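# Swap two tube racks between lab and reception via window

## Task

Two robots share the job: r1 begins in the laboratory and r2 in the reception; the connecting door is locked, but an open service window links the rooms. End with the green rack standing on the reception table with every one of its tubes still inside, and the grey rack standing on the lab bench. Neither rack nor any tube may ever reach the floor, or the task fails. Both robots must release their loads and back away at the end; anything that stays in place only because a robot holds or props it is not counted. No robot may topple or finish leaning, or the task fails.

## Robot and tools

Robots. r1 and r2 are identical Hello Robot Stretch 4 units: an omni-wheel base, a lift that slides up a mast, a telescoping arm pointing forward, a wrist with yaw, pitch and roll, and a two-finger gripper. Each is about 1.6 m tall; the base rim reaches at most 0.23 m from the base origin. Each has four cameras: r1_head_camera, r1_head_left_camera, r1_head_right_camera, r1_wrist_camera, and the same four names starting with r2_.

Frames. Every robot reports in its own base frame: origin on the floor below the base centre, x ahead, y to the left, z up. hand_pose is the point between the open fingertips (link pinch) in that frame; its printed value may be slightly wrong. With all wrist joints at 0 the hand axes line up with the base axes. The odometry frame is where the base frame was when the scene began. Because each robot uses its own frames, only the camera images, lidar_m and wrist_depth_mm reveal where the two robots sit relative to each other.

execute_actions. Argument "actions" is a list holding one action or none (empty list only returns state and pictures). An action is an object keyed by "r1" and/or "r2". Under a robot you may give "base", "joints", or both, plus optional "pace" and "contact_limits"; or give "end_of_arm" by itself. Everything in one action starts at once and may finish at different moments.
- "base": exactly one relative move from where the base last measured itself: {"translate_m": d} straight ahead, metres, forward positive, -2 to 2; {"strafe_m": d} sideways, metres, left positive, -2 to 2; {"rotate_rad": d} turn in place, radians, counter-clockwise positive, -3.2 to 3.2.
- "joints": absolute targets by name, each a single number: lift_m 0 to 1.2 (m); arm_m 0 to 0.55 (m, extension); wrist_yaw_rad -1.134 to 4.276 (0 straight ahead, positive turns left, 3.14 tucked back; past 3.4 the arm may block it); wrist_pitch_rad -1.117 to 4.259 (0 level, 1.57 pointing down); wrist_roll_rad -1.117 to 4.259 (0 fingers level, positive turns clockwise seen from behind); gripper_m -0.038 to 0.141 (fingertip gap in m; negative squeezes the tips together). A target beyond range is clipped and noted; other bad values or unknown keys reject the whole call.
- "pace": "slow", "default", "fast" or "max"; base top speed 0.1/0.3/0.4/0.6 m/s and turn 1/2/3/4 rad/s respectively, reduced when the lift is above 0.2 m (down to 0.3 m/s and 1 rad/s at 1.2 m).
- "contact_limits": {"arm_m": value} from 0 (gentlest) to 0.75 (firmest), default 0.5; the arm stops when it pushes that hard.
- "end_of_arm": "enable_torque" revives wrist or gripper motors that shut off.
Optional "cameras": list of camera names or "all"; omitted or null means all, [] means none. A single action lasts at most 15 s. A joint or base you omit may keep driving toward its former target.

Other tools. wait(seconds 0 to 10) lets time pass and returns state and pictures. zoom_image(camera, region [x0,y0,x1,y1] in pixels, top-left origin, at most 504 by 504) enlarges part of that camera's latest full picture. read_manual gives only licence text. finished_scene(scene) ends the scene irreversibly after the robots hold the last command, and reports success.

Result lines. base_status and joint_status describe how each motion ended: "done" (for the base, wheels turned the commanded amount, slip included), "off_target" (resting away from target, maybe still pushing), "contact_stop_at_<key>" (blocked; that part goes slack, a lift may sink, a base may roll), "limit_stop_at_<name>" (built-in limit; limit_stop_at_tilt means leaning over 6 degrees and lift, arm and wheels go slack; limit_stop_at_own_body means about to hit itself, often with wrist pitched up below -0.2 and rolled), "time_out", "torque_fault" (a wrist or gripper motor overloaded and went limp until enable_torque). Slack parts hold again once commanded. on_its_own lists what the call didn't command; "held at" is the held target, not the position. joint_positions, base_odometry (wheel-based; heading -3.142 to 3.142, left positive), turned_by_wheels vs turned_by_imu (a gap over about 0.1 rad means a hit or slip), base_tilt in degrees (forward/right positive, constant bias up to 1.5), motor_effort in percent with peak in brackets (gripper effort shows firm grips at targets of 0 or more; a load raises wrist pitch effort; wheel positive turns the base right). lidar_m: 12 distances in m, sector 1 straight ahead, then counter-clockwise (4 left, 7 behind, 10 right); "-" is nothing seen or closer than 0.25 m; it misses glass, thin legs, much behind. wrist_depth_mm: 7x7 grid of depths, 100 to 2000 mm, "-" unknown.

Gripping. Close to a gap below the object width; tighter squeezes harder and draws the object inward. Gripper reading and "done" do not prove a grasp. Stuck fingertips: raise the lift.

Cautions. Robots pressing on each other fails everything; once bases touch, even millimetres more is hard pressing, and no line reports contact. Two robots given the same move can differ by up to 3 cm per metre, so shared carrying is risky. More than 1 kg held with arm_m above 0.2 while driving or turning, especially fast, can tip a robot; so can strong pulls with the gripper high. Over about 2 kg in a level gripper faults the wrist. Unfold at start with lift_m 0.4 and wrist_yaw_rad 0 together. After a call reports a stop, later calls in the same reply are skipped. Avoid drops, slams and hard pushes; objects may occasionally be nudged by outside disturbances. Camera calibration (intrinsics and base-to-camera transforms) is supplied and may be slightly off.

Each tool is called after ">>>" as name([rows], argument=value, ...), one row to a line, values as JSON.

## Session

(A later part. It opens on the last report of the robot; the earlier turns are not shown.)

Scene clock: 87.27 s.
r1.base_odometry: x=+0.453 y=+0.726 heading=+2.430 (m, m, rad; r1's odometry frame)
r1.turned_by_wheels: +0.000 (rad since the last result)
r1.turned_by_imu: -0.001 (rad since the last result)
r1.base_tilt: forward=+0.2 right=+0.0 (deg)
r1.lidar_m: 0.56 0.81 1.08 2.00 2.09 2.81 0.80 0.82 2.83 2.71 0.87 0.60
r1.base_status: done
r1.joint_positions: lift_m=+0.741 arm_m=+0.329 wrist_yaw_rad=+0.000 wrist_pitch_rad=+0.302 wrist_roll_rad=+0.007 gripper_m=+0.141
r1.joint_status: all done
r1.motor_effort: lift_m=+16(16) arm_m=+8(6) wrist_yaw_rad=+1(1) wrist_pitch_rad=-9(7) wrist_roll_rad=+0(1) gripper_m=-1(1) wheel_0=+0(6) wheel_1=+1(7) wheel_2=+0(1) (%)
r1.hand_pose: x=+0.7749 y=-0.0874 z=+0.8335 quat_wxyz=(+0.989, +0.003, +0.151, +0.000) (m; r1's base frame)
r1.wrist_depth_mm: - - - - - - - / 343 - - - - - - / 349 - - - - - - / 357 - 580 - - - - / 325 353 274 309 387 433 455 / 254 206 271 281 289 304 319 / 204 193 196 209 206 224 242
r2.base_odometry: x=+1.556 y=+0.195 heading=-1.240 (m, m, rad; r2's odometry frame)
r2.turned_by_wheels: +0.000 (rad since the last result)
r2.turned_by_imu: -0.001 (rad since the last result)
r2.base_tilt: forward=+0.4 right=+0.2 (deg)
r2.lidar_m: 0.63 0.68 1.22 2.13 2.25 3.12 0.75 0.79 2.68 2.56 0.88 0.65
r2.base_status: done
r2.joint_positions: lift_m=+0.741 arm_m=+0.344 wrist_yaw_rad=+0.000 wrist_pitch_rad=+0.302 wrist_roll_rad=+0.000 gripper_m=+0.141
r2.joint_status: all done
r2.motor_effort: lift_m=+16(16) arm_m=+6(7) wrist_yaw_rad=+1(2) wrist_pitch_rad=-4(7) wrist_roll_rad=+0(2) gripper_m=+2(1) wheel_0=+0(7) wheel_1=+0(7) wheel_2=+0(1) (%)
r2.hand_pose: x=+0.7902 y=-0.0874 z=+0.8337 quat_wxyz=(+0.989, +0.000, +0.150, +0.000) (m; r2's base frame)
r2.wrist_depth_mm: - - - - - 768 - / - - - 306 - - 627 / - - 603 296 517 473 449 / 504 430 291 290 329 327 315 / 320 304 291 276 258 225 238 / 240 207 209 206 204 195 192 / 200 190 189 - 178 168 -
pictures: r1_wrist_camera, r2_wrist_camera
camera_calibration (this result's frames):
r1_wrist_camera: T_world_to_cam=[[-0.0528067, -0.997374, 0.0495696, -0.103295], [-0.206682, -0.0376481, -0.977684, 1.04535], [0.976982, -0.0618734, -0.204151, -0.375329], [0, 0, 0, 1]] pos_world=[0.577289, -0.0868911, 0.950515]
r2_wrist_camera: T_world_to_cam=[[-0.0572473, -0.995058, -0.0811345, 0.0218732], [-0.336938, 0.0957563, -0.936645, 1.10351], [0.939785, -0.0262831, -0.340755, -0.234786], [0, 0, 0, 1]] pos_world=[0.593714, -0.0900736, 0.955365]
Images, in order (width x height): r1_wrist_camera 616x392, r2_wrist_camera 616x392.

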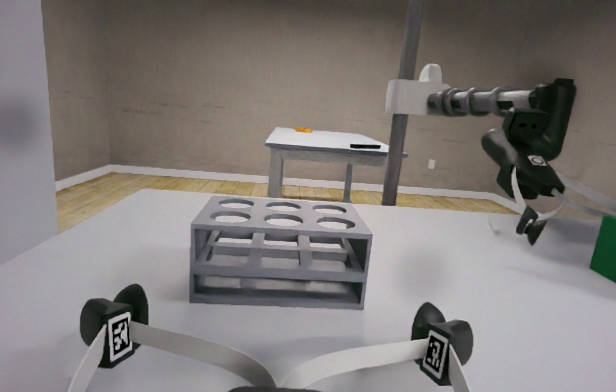

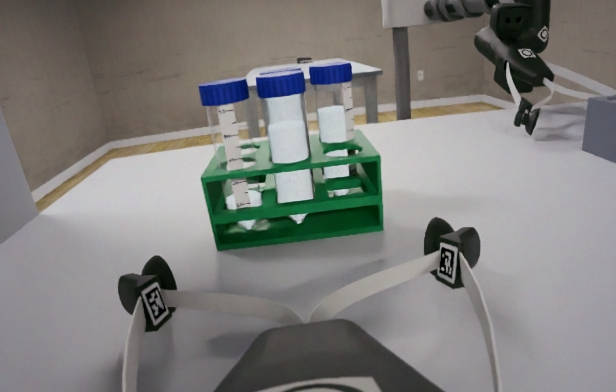

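>>> execute_actions([
  {"r1":{"joints":{"arm_m":0.425},"pace":"slow"},"r2":{"joints":{"arm_m":0.45},"pace":"slow"}},
], cameras=["r1_wrist_camera","r2_wrist_camera"])

>>> execute_actions([
  {"r1":{"joints":{"gripper_m":0.06}},"r2":{"joints":{"gripper_m":0.06}}},
], cameras=["r1_wrist_camera","r2_wrist_camera"])

>>> execute_actions([
  {"r1":{"joints":{"lift_m":0.79},"pace":"slow"},"r2":{"joints":{"lift_m":0.79},"pace":"slow"}},
], cameras=["r1_wrist_camera","r2_wrist_camera"])

Scene clock: 91.30 s.
r1.base_odometry: x=+0.453 y=+0.726 heading=+2.430 (m, m, rad; r1's odometry frame)
r1.turned_by_wheels: +0.000 (rad since the last result)
r1.turned_by_imu: -0.001 (rad since the last result)
r1.base_tilt: forward=+0.3 right=+0.0 (deg)
r1.lidar_m: 0.57 0.79 1.10 1.99 2.07 2.79 0.80 0.82 2.82 2.71 0.86 0.60
r1.base_status: not commanded
r1.joint_positions: lift_m=+0.741 arm_m=+0.424 wrist_yaw_rad=+0.000 wrist_pitch_rad=+0.302 wrist_roll_rad=+0.007 gripper_m=+0.141
r1.joint_status: all done
r1.motor_effort: lift_m=+16(16) arm_m=+8(6) wrist_yaw_rad=+0(0) wrist_pitch_rad=-8(11) wrist_roll_rad=+0(0) gripper_m=+3(2) wheel_0=+0(0) wheel_1=+1(1) wheel_2=+0(0) (%)
r1.hand_pose: x=+0.8699 y=-0.0874 z=+0.8335 quat_wxyz=(+0.989, +0.003, +0.151, +0.000) (m; r1's base frame)
r1.wrist_depth_mm: - - - - - - - / - - - - - 1182 - / - - - - - - - / - - - - - - - / 343 351 229 260 389 436 459 / 253 190 222 224 216 303 317 / 203 191 186 187 190 223 241
r2.base_odometry: x=+1.556 y=+0.195 heading=-1.240 (m, m, rad; r2's odometry frame)
r2.turned_by_wheels: +0.000 (rad since the last result)
r2.turned_by_imu: -0.002 (rad since the last result)
r2.base_tilt: forward=+0.3 right=+0.3 (deg)
r2.lidar_m: 0.60 0.64 1.23 2.14 2.25 3.12 0.76 0.79 2.68 2.57 0.89 0.64
r2.base_status: not commanded
r2.joint_positions: lift_m=+0.741 arm_m=+0.449 wrist_yaw_rad=+0.000 wrist_pitch_rad=+0.302 wrist_roll_rad=+0.000 gripper_m=+0.141
r2.joint_status: all done
r2.motor_effort: lift_m=+16(16) arm_m=+7(7) wrist_yaw_rad=+2(2) wrist_pitch_rad=-7(6) wrist_roll_rad=-1(0) gripper_m=-3(0) wheel_0=+1(1) wheel_1=+0(0) wheel_2=+0(1) (%)
r2.hand_pose: x=+0.8951 y=-0.0875 z=+0.8337 quat_wxyz=(+0.989, +0.000, +0.150, +0.000) (m; r2's base frame)
r2.wrist_depth_mm: - - - - - - 488 / - - - 218 - - - / - - 504 220 477 480 452 / - 433 224 190 228 329 314 / 319 303 196 201 212 226 238 / 240 210 195 163 204 194 191 / 200 190 189 - 178 168 -
pictures: r1_wrist_camera, r2_wrist_camera
camera_calibration (this result's frames):
r1_wrist_camera: T_world_to_cam=[[-0.0528064, -0.997374, 0.0495697, -0.0982798], [-0.206682, -0.0376482, -0.977684, 1.06498], [0.976982, -0.0618731, -0.204151, -0.468118], [0, 0, 0, 1]] pos_world=[0.672264, -0.0868911, 0.950515]
r2_wrist_camera: T_world_to_cam=[[-0.0576161, -0.995036, -0.0811345, 0.0281096], [-0.336902, 0.0958812, -0.936645, 1.13885], [0.939775, -0.0266314, -0.340754, -0.333407], [0, 0, 0, 1]] pos_world=[0.698626, -0.0901029, 0.955365]
Images, in order (width x height): r1_wrist_camera 616x392, r2_wrist_camera 616x392.

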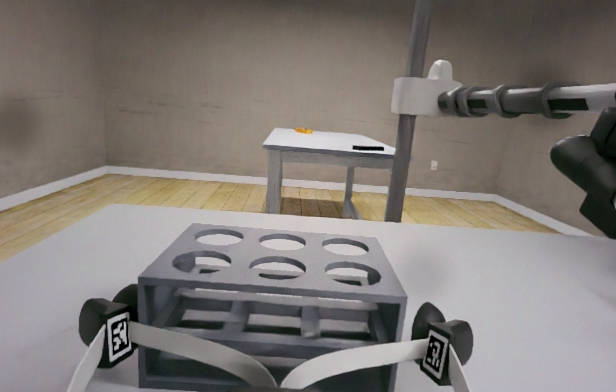

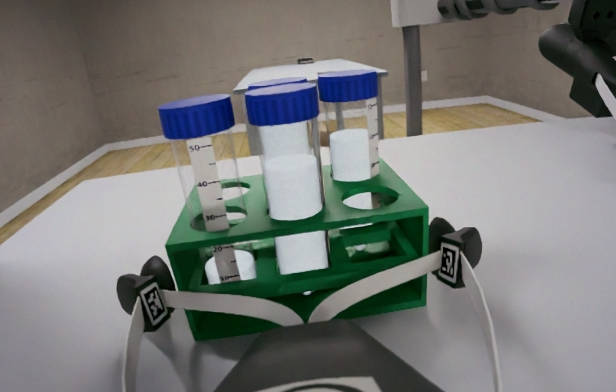

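Scene clock: 93.13 s.
r1.base_odometry: x=+0.453 y=+0.726 heading=+2.430 (m, m, rad; r1's odometry frame)
r1.turned_by_wheels: +0.000 (rad since the last result)
r1.turned_by_imu: +0.000 (rad since the last result)
r1.base_tilt: forward=+0.3 right=+0.0 (deg)
r1.lidar_m: 0.55 0.82 1.07 2.00 2.10 2.82 0.79 0.83 2.82 2.71 0.84 0.60
r1.base_status: not commanded
r1.joint_positions: lift_m=+0.741 arm_m=+0.424 wrist_yaw_rad=+0.000 wrist_pitch_rad=+0.303 wrist_roll_rad=+0.007 gripper_m=+0.061
r1.joint_status: all done
r1.motor_effort: lift_m=+16(16) arm_m=+7(8) wrist_yaw_rad=+0(1) wrist_pitch_rad=-12(12) wrist_roll_rad=+0(0) gripper_m=-24(22) wheel_0=+0(0) wheel_1=+1(1) wheel_2=+0(0) (%)
r1.hand_pose: x=+0.8698 y=-0.0874 z=+0.8332 quat_wxyz=(+0.989, +0.003, +0.151, +0.000) (m; r1's base frame)
r1.wrist_depth_mm: - - - - - - - / - - - - - 1118 - / - - - - - - - / - - - - - - - / 338 347 229 233 379 433 455 / 252 178 204 206 207 301 317 / 156 170 169 184 175 171 240
r2.base_odometry: x=+1.556 y=+0.195 heading=-1.240 (m, m, rad; r2's odometry frame)
r2.turned_by_wheels: +0.000 (rad since the last result)
r2.turned_by_imu: -0.001 (rad since the last result)
r2.base_tilt: forward=+0.3 right=+0.2 (deg)
r2.lidar_m: 0.61 0.66 1.23 2.14 2.26 3.11 0.75 0.79 2.67 2.58 0.88 0.64
r2.base_status: not commanded
r2.joint_positions: lift_m=+0.741 arm_m=+0.449 wrist_yaw_rad=+0.000 wrist_pitch_rad=+0.305 wrist_roll_rad=+0.000 gripper_m=+0.060
r2.joint_status: all done
r2.motor_effort: lift_m=+16(16) arm_m=+6(7) wrist_yaw_rad=+2(2) wrist_pitch_rad=-15(18) wrist_roll_rad=-2(1) gripper_m=-20(26) wheel_0=+1(1) wheel_1=+0(0) wheel_2=+0(0) (%)
r2.hand_pose: x=+0.8949 y=-0.0875 z=+0.8327 quat_wxyz=(+0.988, +0.000, +0.152, +0.000) (m; r2's base frame)
r2.wrist_depth_mm: - - - - - - 488 / - - - 196 - - - / - - 504 206 462 466 439 / - 421 199 173 202 320 306 / 312 286 178 183 204 191 233 / 236 176 177 179 186 186 - / 189 185 178 - 175 166 -
pictures: r1_wrist_camera, r2_wrist_camera
camera_calibration (this result's frames):
r1_wrist_camera: T_world_to_cam=[[-0.0527531, -0.997374, 0.0496267, -0.0983629], [-0.207732, -0.0376485, -0.977461, 1.0654], [0.976762, -0.0618732, -0.205201, -0.467039], [0, 0, 0, 1]] pos_world=[0.672315, -0.0868911, 0.950431]
r2_wrist_camera: T_world_to_cam=[[-0.057813, -0.99504, -0.0809489, 0.0280629], [-0.33993, 0.0958597, -0.935553, 1.13972], [0.938672, -0.0265701, -0.343786, -0.330008], [0, 0, 0, 1]] pos_world=[0.698816, -0.0900977, 0.955087]
Images, in order (width x height): r1_wrist_camera 616x392, r2_wrist_camera 616x392.

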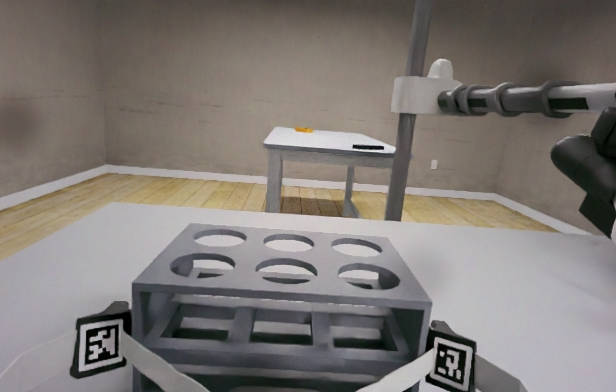

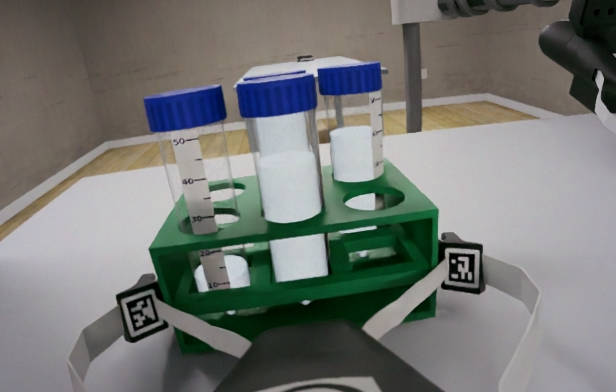

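Scene clock: 94.40 s.
r1.base_odometry: x=+0.453 y=+0.726 heading=+2.430 (m, m, rad; r1's odometry frame)
r1.turned_by_wheels: +0.000 (rad since the last result)
r1.turned_by_imu: +0.000 (rad since the last result)
r1.base_tilt: forward=+0.3 right=+0.1 (deg)
r1.lidar_m: 0.55 0.82 1.11 2.01 2.10 2.82 0.79 0.82 2.85 2.69 0.88 0.61
r1.base_status: not commanded
r1.joint_positions: lift_m=+0.790 arm_m=+0.424 wrist_yaw_rad=+0.000 wrist_pitch_rad=+0.303 wrist_roll_rad=+0.007 gripper_m=+0.061
r1.joint_status: all done
r1.motor_effort: lift_m=+22(24) arm_m=+8(8) wrist_yaw_rad=+0(1) wrist_pitch_rad=-13(12) wrist_roll_rad=+0(0) gripper_m=-25(25) wheel_0=+0(0) wheel_1=+1(1) wheel_2=+0(0) (%)
r1.hand_pose: x=+0.8698 y=-0.0874 z=+0.8817 quat_wxyz=(+0.989, +0.003, +0.151, +0.000) (m; r1's base frame)
r1.wrist_depth_mm: - - - - - - - / - - - - - 1160 - / - - - - - - - / - - - - - - - / - 466 229 232 512 - - / 340 178 204 206 207 402 421 / 155 170 169 185 175 171 322
r2.base_odometry: x=+1.556 y=+0.195 heading=-1.240 (m, m, rad; r2's odometry frame)
r2.turned_by_wheels: +0.000 (rad since the last result)
r2.turned_by_imu: -0.001 (rad since the last result)
r2.base_tilt: forward=+0.3 right=+0.2 (deg)
r2.lidar_m: 0.61 0.66 1.21 2.14 2.24 3.09 0.75 0.79 2.67 2.58 0.88 0.62
r2.base_status: not commanded
r2.joint_positions: lift_m=+0.790 arm_m=+0.449 wrist_yaw_rad=+0.000 wrist_pitch_rad=+0.306 wrist_roll_rad=+0.000 gripper_m=+0.060
r2.joint_status: all done
r2.motor_effort: lift_m=+24(25) arm_m=+6(6) wrist_yaw_rad=+2(2) wrist_pitch_rad=-18(18) wrist_roll_rad=+0(1) gripper_m=-25(22) wheel_0=+1(1) wheel_1=+0(0) wheel_2=+0(0) (%)
r2.hand_pose: x=+0.8949 y=-0.0875 z=+0.8810 quat_wxyz=(+0.988, +0.000, +0.152, +0.000) (m; r2's base frame)
r2.wrist_depth_mm: - - - - - - 484 / - - - 196 - - - / - - - 206 1229 - - / - - 199 174 202 433 410 / 439 382 179 182 204 191 315 / 317 176 177 178 186 250 243 / 254 249 236 - 236 224 -
pictures: r1_wrist_camera, r2_wrist_camera
camera_calibration (this result's frames):
r1_wrist_camera: T_world_to_cam=[[-0.0527477, -0.997374, 0.0496324, -0.100778], [-0.207838, -0.0376485, -0.977438, 1.11285], [0.97674, -0.0618732, -0.205307, -0.456973], [0, 0, 0, 1]] pos_world=[0.67232, -0.0868911, 0.998921]
r2_wrist_camera: T_world_to_cam=[[-0.0578332, -0.99504, -0.080934, 0.0319725], [-0.340167, 0.0958594, -0.935466, 1.18499], [0.938585, -0.02657, -0.344024, -0.313115], [0, 0, 0, 1]] pos_world=[0.698828, -0.0900977, 1.00338]
Images, in order (width x height): r1_wrist_camera 616x392, r2_wrist_camera 616x392.

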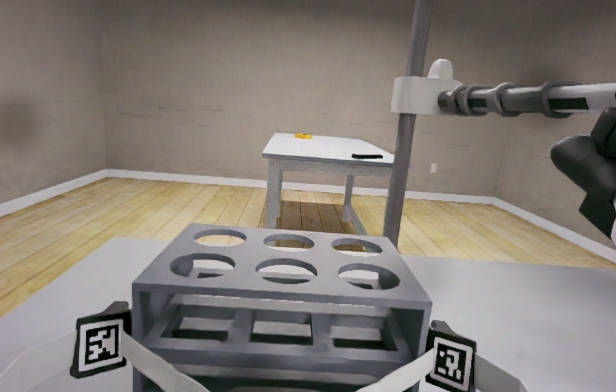

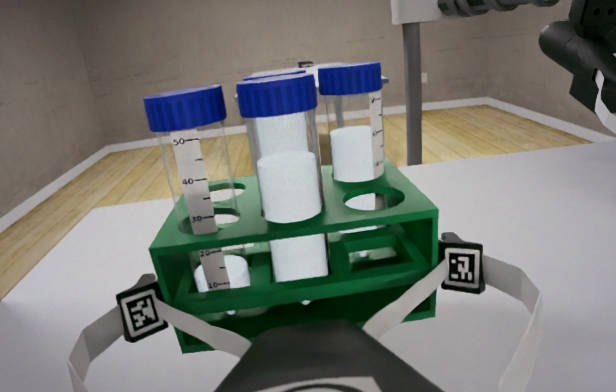

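>>> execute_actions([
  {"r1":{"joints":{"arm_m":0.0,"lift_m":0.82}},"r2":{"joints":{"arm_m":0.0,"lift_m":0.82}}},
], cameras=[])

>>> execute_actions([
  {"r1":{"base":{"rotate_rad":-2.65},"pace":"slow"},"r2":{"base":{"rotate_rad":-2.7},"pace":"slow"}},
], cameras=["r1_head_camera","r2_head_camera"])

Scene clock: 99.93 s.
r1.base_odometry: x=+0.453 y=+0.726 heading=+2.430 (m, m, rad; r1's odometry frame)
r1.turned_by_wheels: +0.000 (rad since the last result)
r1.turned_by_imu: -0.001 (rad since the last result)
r1.base_tilt: forward=+0.2 right=+0.0 (deg)
r1.lidar_m: 0.40 0.78 1.10 1.99 2.08 2.80 0.78 0.82 2.83 2.70 0.88 0.61
r1.base_status: not commanded
r1.joint_positions: lift_m=+0.820 arm_m=+0.002 wrist_yaw_rad=+0.000 wrist_pitch_rad=+0.304 wrist_roll_rad=+0.007 gripper_m=+0.061
r1.joint_status: all done
r1.motor_effort: lift_m=+22(22) arm_m=-8(11) wrist_yaw_rad=+1(0) wrist_pitch_rad=-13(15) wrist_roll_rad=+1(1) gripper_m=-28(27) wheel_0=+0(0) wheel_1=+1(1) wheel_2=+0(0) (%)
r1.hand_pose: x=+0.4484 y=-0.0874 z=+0.9116 quat_wxyz=(+0.988, +0.003, +0.151, -0.001) (m; r1's base frame)
r1.wrist_depth_mm: 512 512 - - - - - / 530 535 - - - - - / 544 549 - - 1336 - - / 559 569 917 - - - - / 585 580 229 232 597 676 715 / 591 173 204 206 207 473 492 / 156 170 169 185 175 171 404
r2.base_odometry: x=+1.556 y=+0.195 heading=-1.240 (m, m, rad; r2's odometry frame)
r2.turned_by_wheels: +0.000 (rad since the last result)
r2.turned_by_imu: -0.002 (rad since the last result)
r2.base_tilt: forward=+0.3 right=+0.2 (deg)
r2.lidar_m: 0.38 0.65 1.23 2.15 2.26 3.11 0.74 0.78 2.66 2.58 0.88 0.45
r2.base_status: not commanded
r2.joint_positions: lift_m=+0.820 arm_m=+0.001 wrist_yaw_rad=+0.000 wrist_pitch_rad=+0.306 wrist_roll_rad=+0.000 gripper_m=+0.060
r2.joint_status: all done
r2.motor_effort: lift_m=+24(25) arm_m=-6(7) wrist_yaw_rad=+2(2) wrist_pitch_rad=-17(18) wrist_roll_rad=-4(1) gripper_m=-25(25) wheel_0=+0(1) wheel_1=+0(0) wheel_2=+0(1) (%)
r2.hand_pose: x=+0.4471 y=-0.0875 z=+0.9109 quat_wxyz=(+0.988, +0.000, +0.152, +0.000) (m; r2's base frame)
r2.wrist_depth_mm: 525 - - - 1464 - - / 554 - - 196 - - - / 580 668 798 206 723 741 691 / 621 627 198 173 202 508 480 / 654 452 178 182 204 191 741 / 707 176 177 179 186 788 809 / 750 768 778 - 820 842 866
pictures: none
No camera images: the call's "cameras" was empty. Leave "cameras" out to get every camera's image.

Scene clock: 103.90 s.
r1.base_odometry: x=+0.453 y=+0.726 heading=-0.220 (m, m, rad; r1's odometry frame)
r1.turned_by_wheels: -2.650 (rad since the last result)
r1.turned_by_imu: -2.667 (rad since the last result)
r1.base_tilt: forward=+0.2 right=+0.0 (deg)
r1.lidar_m: 0.42 1.06 2.71 0.92 0.62 0.57 0.58 1.07 1.99 2.05 2.67 0.78
r1.base_status: done
r1.joint_positions: lift_m=+0.820 arm_m=+0.002 wrist_yaw_rad=+0.000 wrist_pitch_rad=+0.304 wrist_roll_rad=+0.006 gripper_m=+0.061
r1.joint_status: not commanded
r1.motor_effort: lift_m=+22(22) arm_m=-8(8) wrist_yaw_rad=+0(1) wrist_pitch_rad=-13(12) wrist_roll_rad=+0(1) gripper_m=-24(24) wheel_0=+2(4) wheel_1=+2(5) wheel_2=+0(5) (%)
r1.hand_pose: x=+0.4484 y=-0.0874 z=+0.9116 quat_wxyz=(+0.988, +0.003, +0.151, +0.000) (m; r1's base frame)
r1.wrist_depth_mm: - - - - - - - / - - - - - - - / - - - - - - - / - - 1118 1182 1281 - - / - - 229 232 715 866 - / 1756 178 204 206 207 597 - / 156 170 169 184 175 171 1708
r2.base_odometry: x=+1.556 y=+0.195 heading=+2.344 (m, m, rad; r2's odometry frame)
r2.turned_by_wheels: -2.700 (rad since the last result)
r2.turned_by_imu: -2.728 (rad since the last result)
r2.base_tilt: forward=+0.3 right=+0.2 (deg)
r2.lidar_m: 0.39 2.65 2.56 0.94 0.67 0.61 0.62 1.15 2.16 2.23 2.95 0.46
r2.base_status: done
r2.joint_positions: lift_m=+0.820 arm_m=+0.001 wrist_yaw_rad=+0.000 wrist_pitch_rad=+0.306 wrist_roll_rad=+0.000 gripper_m=+0.060
r2.joint_status: not commanded
r2.motor_effort: lift_m=+24(24) arm_m=-6(7) wrist_yaw_rad=+2(1) wrist_pitch_rad=-19(17) wrist_roll_rad=-2(4) gripper_m=-23(26) wheel_0=+2(4) wheel_1=+1(1) wheel_2=+1(4) (%)
r2.hand_pose: x=+0.4471 y=-0.0875 z=+0.9109 quat_wxyz=(+0.988, +0.000, +0.152, +0.000) (m; r2's base frame)
r2.wrist_depth_mm: - - - - - - - / - - - 196 1661 1708 - / - - 1025 205 878 878 - / - - 198 173 204 603 580 / - - 178 183 204 191 521 / 1708 176 177 179 186 1336 554 / 1397 1397 1118 - 1281 1205 597
pictures: r1_head_camera, r2_head_camera
Images, in order (width x height): r1_head_camera 420x560, r2_head_camera 420x560.

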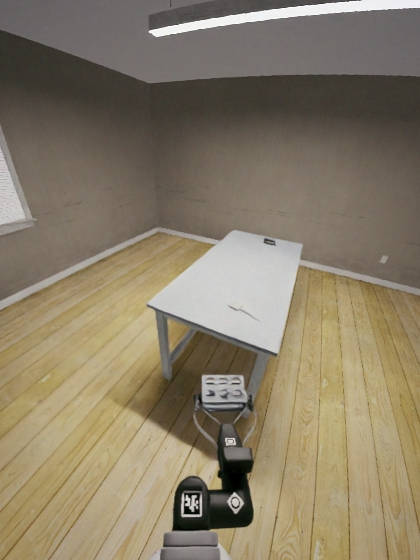

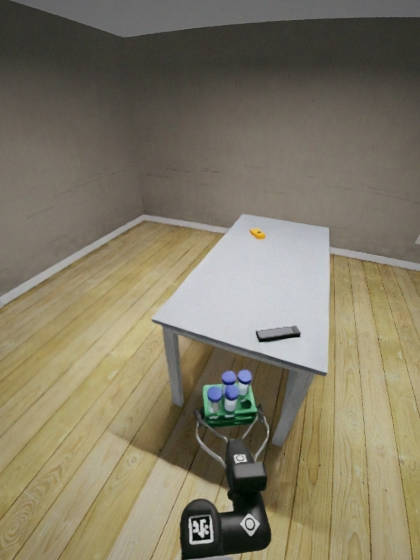

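>>> execute_actions([
  {"r1":{"base":{"translate_m":0.3},"joints":{"arm_m":0.5}},"r2":{"base":{"rotate_rad":-0.1},"joints":{"arm_m":0.5}}},
], cameras=[])

>>> execute_actions([
  {"r1":{"joints":{"lift_m":0.72},"pace":"slow"},"r2":{"base":{"translate_m":0.2},"joints":{"lift_m":0.74},"pace":"slow"}},
], cameras=["r1_head_camera","r2_head_camera"])

Scene clock: 108.57 s.
r1.base_odometry: x=+0.746 y=+0.660 heading=-0.220 (m, m, rad; r1's odometry frame)
r1.turned_by_wheels: +0.000 (rad since the last result)
r1.turned_by_imu: -0.002 (rad since the last result)
r1.base_tilt: forward=+0.3 right=-0.1 (deg)
r1.lidar_m: 0.54 0.73 2.57 1.66 0.92 0.83 0.88 1.41 2.12 2.16 2.84 0.51
r1.base_status: done
r1.joint_positions: lift_m=+0.820 arm_m=+0.499 wrist_yaw_rad=+0.000 wrist_pitch_rad=+0.304 wrist_roll_rad=+0.006 gripper_m=+0.061
r1.joint_status: all done
r1.motor_effort: lift_m=+22(22) arm_m=+8(9) wrist_yaw_rad=+0(3) wrist_pitch_rad=-11(11) wrist_roll_rad=+1(0) gripper_m=-26(25) wheel_0=+0(5) wheel_1=-1(5) wheel_2=+1(7) (%)
r1.hand_pose: x=+0.9449 y=-0.0874 z=+0.9117 quat_wxyz=(+0.988, +0.003, +0.151, +0.000) (m; r1's base frame)
r1.wrist_depth_mm: - - - - - - - / - - - - - - - / - - - - - - - / - - - - 1255 - - / - - 229 233 707 798 854 / 1808 178 204 206 207 564 597 / 156 169 168 184 175 171 445
r2.base_odometry: x=+1.556 y=+0.195 heading=+2.244 (m, m, rad; r2's odometry frame)
r2.turned_by_wheels: -0.100 (rad since the last result)
r2.turned_by_imu: -0.103 (rad since the last result)
r2.base_tilt: forward=+0.4 right=+0.2 (deg)
r2.lidar_m: 0.76 1.02 2.56 1.45 0.68 0.59 0.63 1.08 2.16 2.18 2.73 0.75
r2.base_status: done
r2.joint_positions: lift_m=+0.820 arm_m=+0.499 wrist_yaw_rad=+0.000 wrist_pitch_rad=+0.306 wrist_roll_rad=+0.000 gripper_m=+0.060
r2.joint_status: all done
r2.motor_effort: lift_m=+24(24) arm_m=+6(6) wrist_yaw_rad=+1(4) wrist_pitch_rad=-16(18) wrist_roll_rad=-1(1) gripper_m=-21(25) wheel_0=+0(2) wheel_1=+0(4) wheel_2=-2(4) (%)
r2.hand_pose: x=+0.9449 y=-0.0874 z=+0.9110 quat_wxyz=(+0.988, +0.000, +0.152, +0.000) (m; r2's base frame)
r2.wrist_depth_mm: - - - - - - - / - - - 197 - - - / - - - 206 878 878 842 / - - 198 174 202 597 574 / - - 178 183 204 192 436 / 1708 176 177 178 186 351 345 / 355 349 329 - 329 312 -
pictures: none
No camera images: the call's "cameras" was empty. Leave "cameras" out to get every camera's image.

Scene clock: 111.83 s.
r1.base_odometry: x=+0.746 y=+0.660 heading=-0.220 (m, m, rad; r1's odometry frame)
r1.turned_by_wheels: +0.000 (rad since the last result)
r1.turned_by_imu: -0.001 (rad since the last result)
r1.base_tilt: forward=+0.3 right=+0.0 (deg)
r1.lidar_m: 0.53 0.74 2.55 1.68 0.90 0.83 0.87 1.39 2.11 2.16 2.86 0.51
r1.base_status: not commanded
r1.joint_positions: lift_m=+0.720 arm_m=+0.499 wrist_yaw_rad=+0.000 wrist_pitch_rad=+0.304 wrist_roll_rad=+0.006 gripper_m=+0.061
r1.joint_status: all done
r1.motor_effort: lift_m=+15(21) arm_m=+8(7) wrist_yaw_rad=-1(1) wrist_pitch_rad=-12(13) wrist_roll_rad=+1(1) gripper_m=-23(23) wheel_0=+0(0) wheel_1=-1(0) wheel_2=+0(0) (%)
r1.hand_pose: x=+0.9449 y=-0.0874 z=+0.8122 quat_wxyz=(+0.988, +0.003, +0.151, +0.000) (m; r1's base frame)
r1.wrist_depth_mm: - - - - - - - / - - - - - - - / - - - - - - - / - - - 732 798 878 976 / - 404 229 232 445 504 535 / 294 178 204 206 207 351 366 / 156 169 169 185 175 171 282
r2.base_odometry: x=+1.431 y=+0.352 heading=+2.244 (m, m, rad; r2's odometry frame)
r2.turned_by_wheels: +0.000 (rad since the last result)
r2.turned_by_imu: -0.002 (rad since the last result)
r2.base_tilt: forward=+0.3 right=+0.3 (deg)
r2.lidar_m: 0.59 0.72 2.48 1.69 0.88 0.79 0.80 1.30 2.23 2.26 2.80 0.56
r2.base_status: done
r2.joint_positions: lift_m=+0.740 arm_m=+0.499 wrist_yaw_rad=+0.000 wrist_pitch_rad=+0.306 wrist_roll_rad=+0.000 gripper_m=+0.060
r2.joint_status: all done
r2.motor_effort: lift_m=+16(23) arm_m=+6(7) wrist_yaw_rad=+1(1) wrist_pitch_rad=-17(15) wrist_roll_rad=+0(0) gripper_m=-22(24) wheel_0=+2(4) wheel_1=+2(3) wheel_2=+0(5) (%)
r2.hand_pose: x=+0.9449 y=-0.0874 z=+0.8316 quat_wxyz=(+0.988, +0.000, +0.152, +0.000) (m; r2's base frame)
r2.wrist_depth_mm: - - - - - - - / - - - 196 1182 1160 1078 / - - 699 206 609 621 580 / - - 199 174 202 418 399 / - 377 178 183 204 191 306 / 309 176 177 178 187 246 236 / 248 243 230 - 230 218 -
pictures: r1_head_camera, r2_head_camera
Images, in order (width x height): r1_head_camera 420x560, r2_head_camera 420x560.

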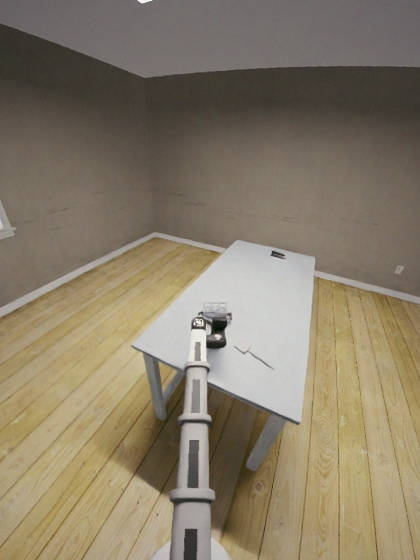

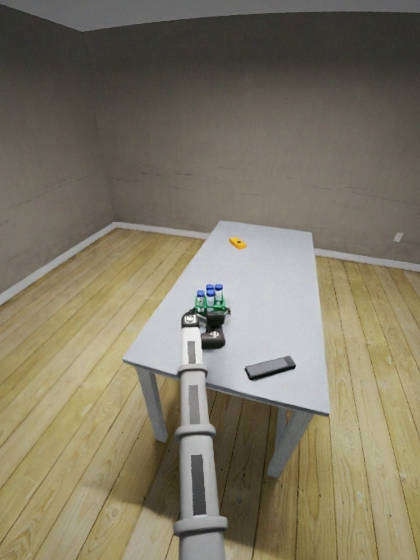

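>>> execute_actions([
  {"r1":{"joints":{"lift_m":0.694},"pace":"slow"},"r2":{"joints":{"lift_m":0.694},"pace":"slow"}},
], cameras=[])

>>> execute_actions([
  {"r1":{"joints":{"gripper_m":0.141}},"r2":{"joints":{"gripper_m":0.141}}},
], cameras=[])

>>> execute_actions([
  {"r1":{"base":{"translate_m":-0.1},"joints":{"arm_m":0.0}},"r2":{"base":{"translate_m":-0.1},"joints":{"arm_m":0.0}}},
], cameras=["r1_wrist_camera","r2_wrist_camera"])

Scene clock: 116.63 s.
r1.base_odometry: x=+0.746 y=+0.660 heading=-0.220 (m, m, rad; r1's odometry frame)
r1.turned_by_wheels: +0.000 (rad since the last result)
r1.turned_by_imu: -0.001 (rad since the last result)
r1.base_tilt: forward=+0.3 right=+0.0 (deg)
r1.lidar_m: 0.53 0.71 2.55 1.67 0.90 0.82 0.87 1.41 2.13 2.17 2.83 0.52
r1.base_status: not commanded
r1.joint_positions: lift_m=+0.694 arm_m=+0.499 wrist_yaw_rad=+0.000 wrist_pitch_rad=+0.304 wrist_roll_rad=+0.006 gripper_m=+0.061
r1.joint_status: all done
r1.motor_effort: lift_m=+15(15) arm_m=+8(8) wrist_yaw_rad=+1(0) wrist_pitch_rad=-12(11) wrist_roll_rad=+1(1) gripper_m=-23(26) wheel_0=-1(1) wheel_1=-1(0) wheel_2=+0(1) (%)
r1.hand_pose: x=+0.9449 y=-0.0874 z=+0.7862 quat_wxyz=(+0.988, +0.003, +0.151, +0.000) (m; r1's base frame)
r1.wrist_depth_mm: - - - - - - - / - - - - - - - / - - - - - - - / - - 591 621 683 741 831 / 330 342 229 232 377 424 452 / 249 178 204 206 207 297 312 / 155 170 169 185 175 171 236
r2.base_odometry: x=+1.431 y=+0.352 heading=+2.244 (m, m, rad; r2's odometry frame)
r2.turned_by_wheels: +0.000 (rad since the last result)
r2.turned_by_imu: -0.002 (rad since the last result)
r2.base_tilt: forward=+0.3 right=+0.2 (deg)
r2.lidar_m: 0.58 0.74 2.49 1.69 0.88 0.79 0.80 1.27 2.23 2.27 2.80 0.57
r2.base_status: not commanded
r2.joint_positions: lift_m=+0.694 arm_m=+0.499 wrist_yaw_rad=+0.000 wrist_pitch_rad=+0.306 wrist_roll_rad=+0.000 gripper_m=+0.060
r2.joint_status: all done
r2.motor_effort: lift_m=+16(17) arm_m=+6(6) wrist_yaw_rad=+1(1) wrist_pitch_rad=-17(19) wrist_roll_rad=-1(1) gripper_m=-26(21) wheel_0=+1(1) wheel_1=+1(1) wheel_2=+0(0) (%)
r2.hand_pose: x=+0.9449 y=-0.0874 z=+0.7856 quat_wxyz=(+0.988, +0.000, +0.152, +0.000) (m; r2's base frame)
r2.wrist_depth_mm: - - - - - - - / - - - 196 842 866 798 / - - 496 206 455 462 433 / - 433 198 173 204 315 303 / 306 282 178 182 204 191 229 / 233 176 177 178 183 186 - / 186 182 176 - 173 164 -
pictures: none
No camera images: the call's "cameras" was empty. Leave "cameras" out to get every camera's image.

Scene clock: 118.47 s.
r1.base_odometry: x=+0.746 y=+0.660 heading=-0.220 (m, m, rad; r1's odometry frame)
r1.turned_by_wheels: +0.000 (rad since the last result)
r1.turned_by_imu: +0.000 (rad since the last result)
r1.base_tilt: forward=+0.1 right=+0.1 (deg)
r1.lidar_m: 0.53 0.69 2.56 1.67 0.93 0.82 0.88 1.43 2.12 2.18 2.83 0.51
r1.base_status: not commanded
r1.joint_positions: lift_m=+0.694 arm_m=+0.499 wrist_yaw_rad=+0.000 wrist_pitch_rad=+0.302 wrist_roll_rad=+0.006 gripper_m=+0.141
r1.joint_status: all done
r1.motor_effort: lift_m=+15(15) arm_m=+8(8) wrist_yaw_rad=+1(0) wrist_pitch_rad=-8(10) wrist_roll_rad=+0(0) gripper_m=+0(22) wheel_0=+0(1) wheel_1=-1(1) wheel_2=+0(0) (%)
r1.hand_pose: x=+0.9450 y=-0.0874 z=+0.7867 quat_wxyz=(+0.989, +0.003, +0.150, +0.000) (m; r1's base frame)
r1.wrist_depth_mm: - - - - - - - / - - - - - - - / - - - - - - - / - - 603 634 683 759 842 / 334 347 223 256 379 430 455 / 251 191 224 227 212 301 315 / 200 191 189 190 192 220 238
r2.base_odometry: x=+1.431 y=+0.352 heading=+2.244 (m, m, rad; r2's odometry frame)
r2.turned_by_wheels: +0.000 (rad since the last result)
r2.turned_by_imu: -0.001 (rad since the last result)
r2.base_tilt: forward=+0.3 right=+0.2 (deg)
r2.lidar_m: 0.58 0.73 2.48 1.66 0.89 0.78 0.80 1.30 2.25 2.28 2.81 0.57
r2.base_status: not commanded
r2.joint_positions: lift_m=+0.694 arm_m=+0.499 wrist_yaw_rad=+0.000 wrist_pitch_rad=+0.300 wrist_roll_rad=+0.000 gripper_m=+0.141
r2.joint_status: all done
r2.motor_effort: lift_m=+16(16) arm_m=+6(6) wrist_yaw_rad=+2(1) wrist_pitch_rad=-1(21) wrist_roll_rad=+1(0) gripper_m=+2(23) wheel_0=+2(1) wheel_1=+2(2) wheel_2=+0(0) (%)
r2.hand_pose: x=+0.9454 y=-0.0874 z=+0.7872 quat_wxyz=(+0.989, +0.000, +0.149, +0.000) (m; r2's base frame)
r2.wrist_depth_mm: - - - - - - - / - - - 217 866 946 866 / - - 508 224 480 484 455 / - 462 220 193 232 329 314 / 319 301 201 203 201 237 238 / 240 213 198 164 205 193 191 / 199 187 188 - 177 167 -
pictures: none
No camera images: the call's "cameras" was empty. Leave "cameras" out to get every camera's image.

Scene clock: 121.00 s.
r1.base_odometry: x=+0.649 y=+0.682 heading=-0.220 (m, m, rad; r1's odometry frame)
r1.turned_by_wheels: +0.000 (rad since the last result)
r1.turned_by_imu: +0.000 (rad since the last result)
r1.base_tilt: forward=+0.3 right=+0.0 (deg)
r1.lidar_m: 0.61 0.84 2.61 1.53 0.82 0.74 0.78 1.32 2.08 2.13 2.78 0.59
r1.base_status: done
r1.joint_positions: lift_m=+0.694 arm_m=+0.002 wrist_yaw_rad=+0.000 wrist_pitch_rad=+0.302 wrist_roll_rad=+0.006 gripper_m=+0.141
r1.joint_status: all done
r1.motor_effort: lift_m=+15(15) arm_m=-8(7) wrist_yaw_rad=+1(3) wrist_pitch_rad=-9(9) wrist_roll_rad=+1(0) gripper_m=+2(1) wheel_0=+1(5) wheel_1=+1(3) wheel_2=-2(8) (%)
r1.hand_pose: x=+0.4485 y=-0.0874 z=+0.7866 quat_wxyz=(+0.989, +0.003, +0.151, -0.001) (m; r1's base frame)
r1.wrist_depth_mm: - - - - - - - / - - - - - - - / - - - - - - - / - 591 591 647 699 768 - / - 634 512 449 410 436 469 / 1576 206 1708 1499 427 357 334 / 1281 691 1008 1255 1308 382 368
r2.base_odometry: x=+1.494 y=+0.274 heading=+2.244 (m, m, rad; r2's odometry frame)
r2.turned_by_wheels: +0.000 (rad since the last result)
r2.turned_by_imu: -0.001 (rad since the last result)
r2.base_tilt: forward=+0.3 right=+0.2 (deg)
r2.lidar_m: 0.67 0.83 2.50 1.58 0.79 0.67 0.73 1.16 2.21 2.25 2.78 0.67
r2.base_status: done
r2.joint_positions: lift_m=+0.694 arm_m=+0.001 wrist_yaw_rad=+0.000 wrist_pitch_rad=+0.302 wrist_roll_rad=+0.000 gripper_m=+0.141
r2.joint_status: all done
r2.motor_effort: lift_m=+16(16) arm_m=-6(8) wrist_yaw_rad=+1(1) wrist_pitch_rad=-5(8) wrist_roll_rad=+1(1) gripper_m=-1(0) wheel_0=+2(5) wheel_1=+1(4) wheel_2=-1(8) (%)
r2.hand_pose: x=+0.4475 y=-0.0874 z=+0.7866 quat_wxyz=(+0.989, +0.000, +0.150, +0.000) (m; r2's base frame)
r2.wrist_depth_mm: - - - - - - - / - - - 866 1060 946 - / - - 640 580 484 480 462 / - 591 544 508 462 439 413 / - 1756 1921 1808 1708 477 445 / 1576 208 1336 1336 1308 1205 480 / 1281 1182 1182 - 1138 1042 750
pictures: r1_wrist_camera, r2_wrist_camera
camera_calibration (this result's frames):
r1_wrist_camera: T_world_to_cam=[[-0.0528663, -0.997368, 0.049613, -0.118235], [-0.206725, -0.0376757, -0.977673, 0.932015], [0.97697, -0.0619422, -0.204189, -0.0659493], [0, 0, 0, 1]] pos_world=[0.25085, -0.0868947, 0.903607]
r2_wrist_camera: T_world_to_cam=[[-0.0574095, -0.995052, -0.0810935, -0.00157043], [-0.336948, 0.0957733, -0.936639, 0.943973], [0.939771, -0.0264477, -0.340779, 0.0712824], [0, 0, 0, 1]] pos_world=[0.250991, -0.0900849, 0.908327]
Images, in order (width x height): r1_wrist_camera 616x392, r2_wrist_camera 616x392.

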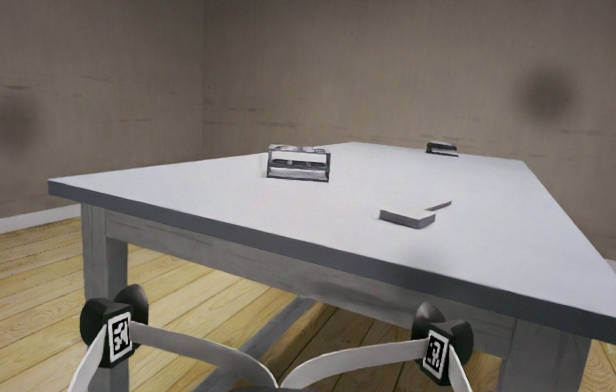

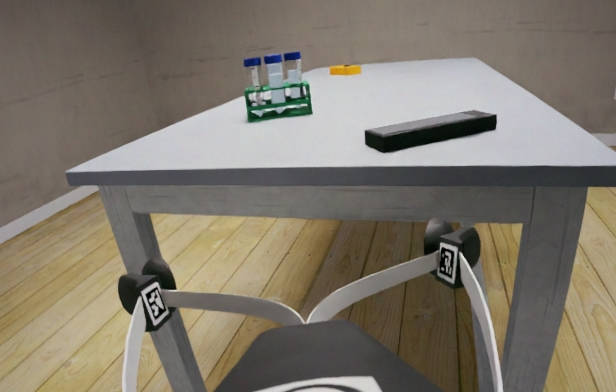

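>>> finished_scene(scene=1)

The scene is finished: the task was done.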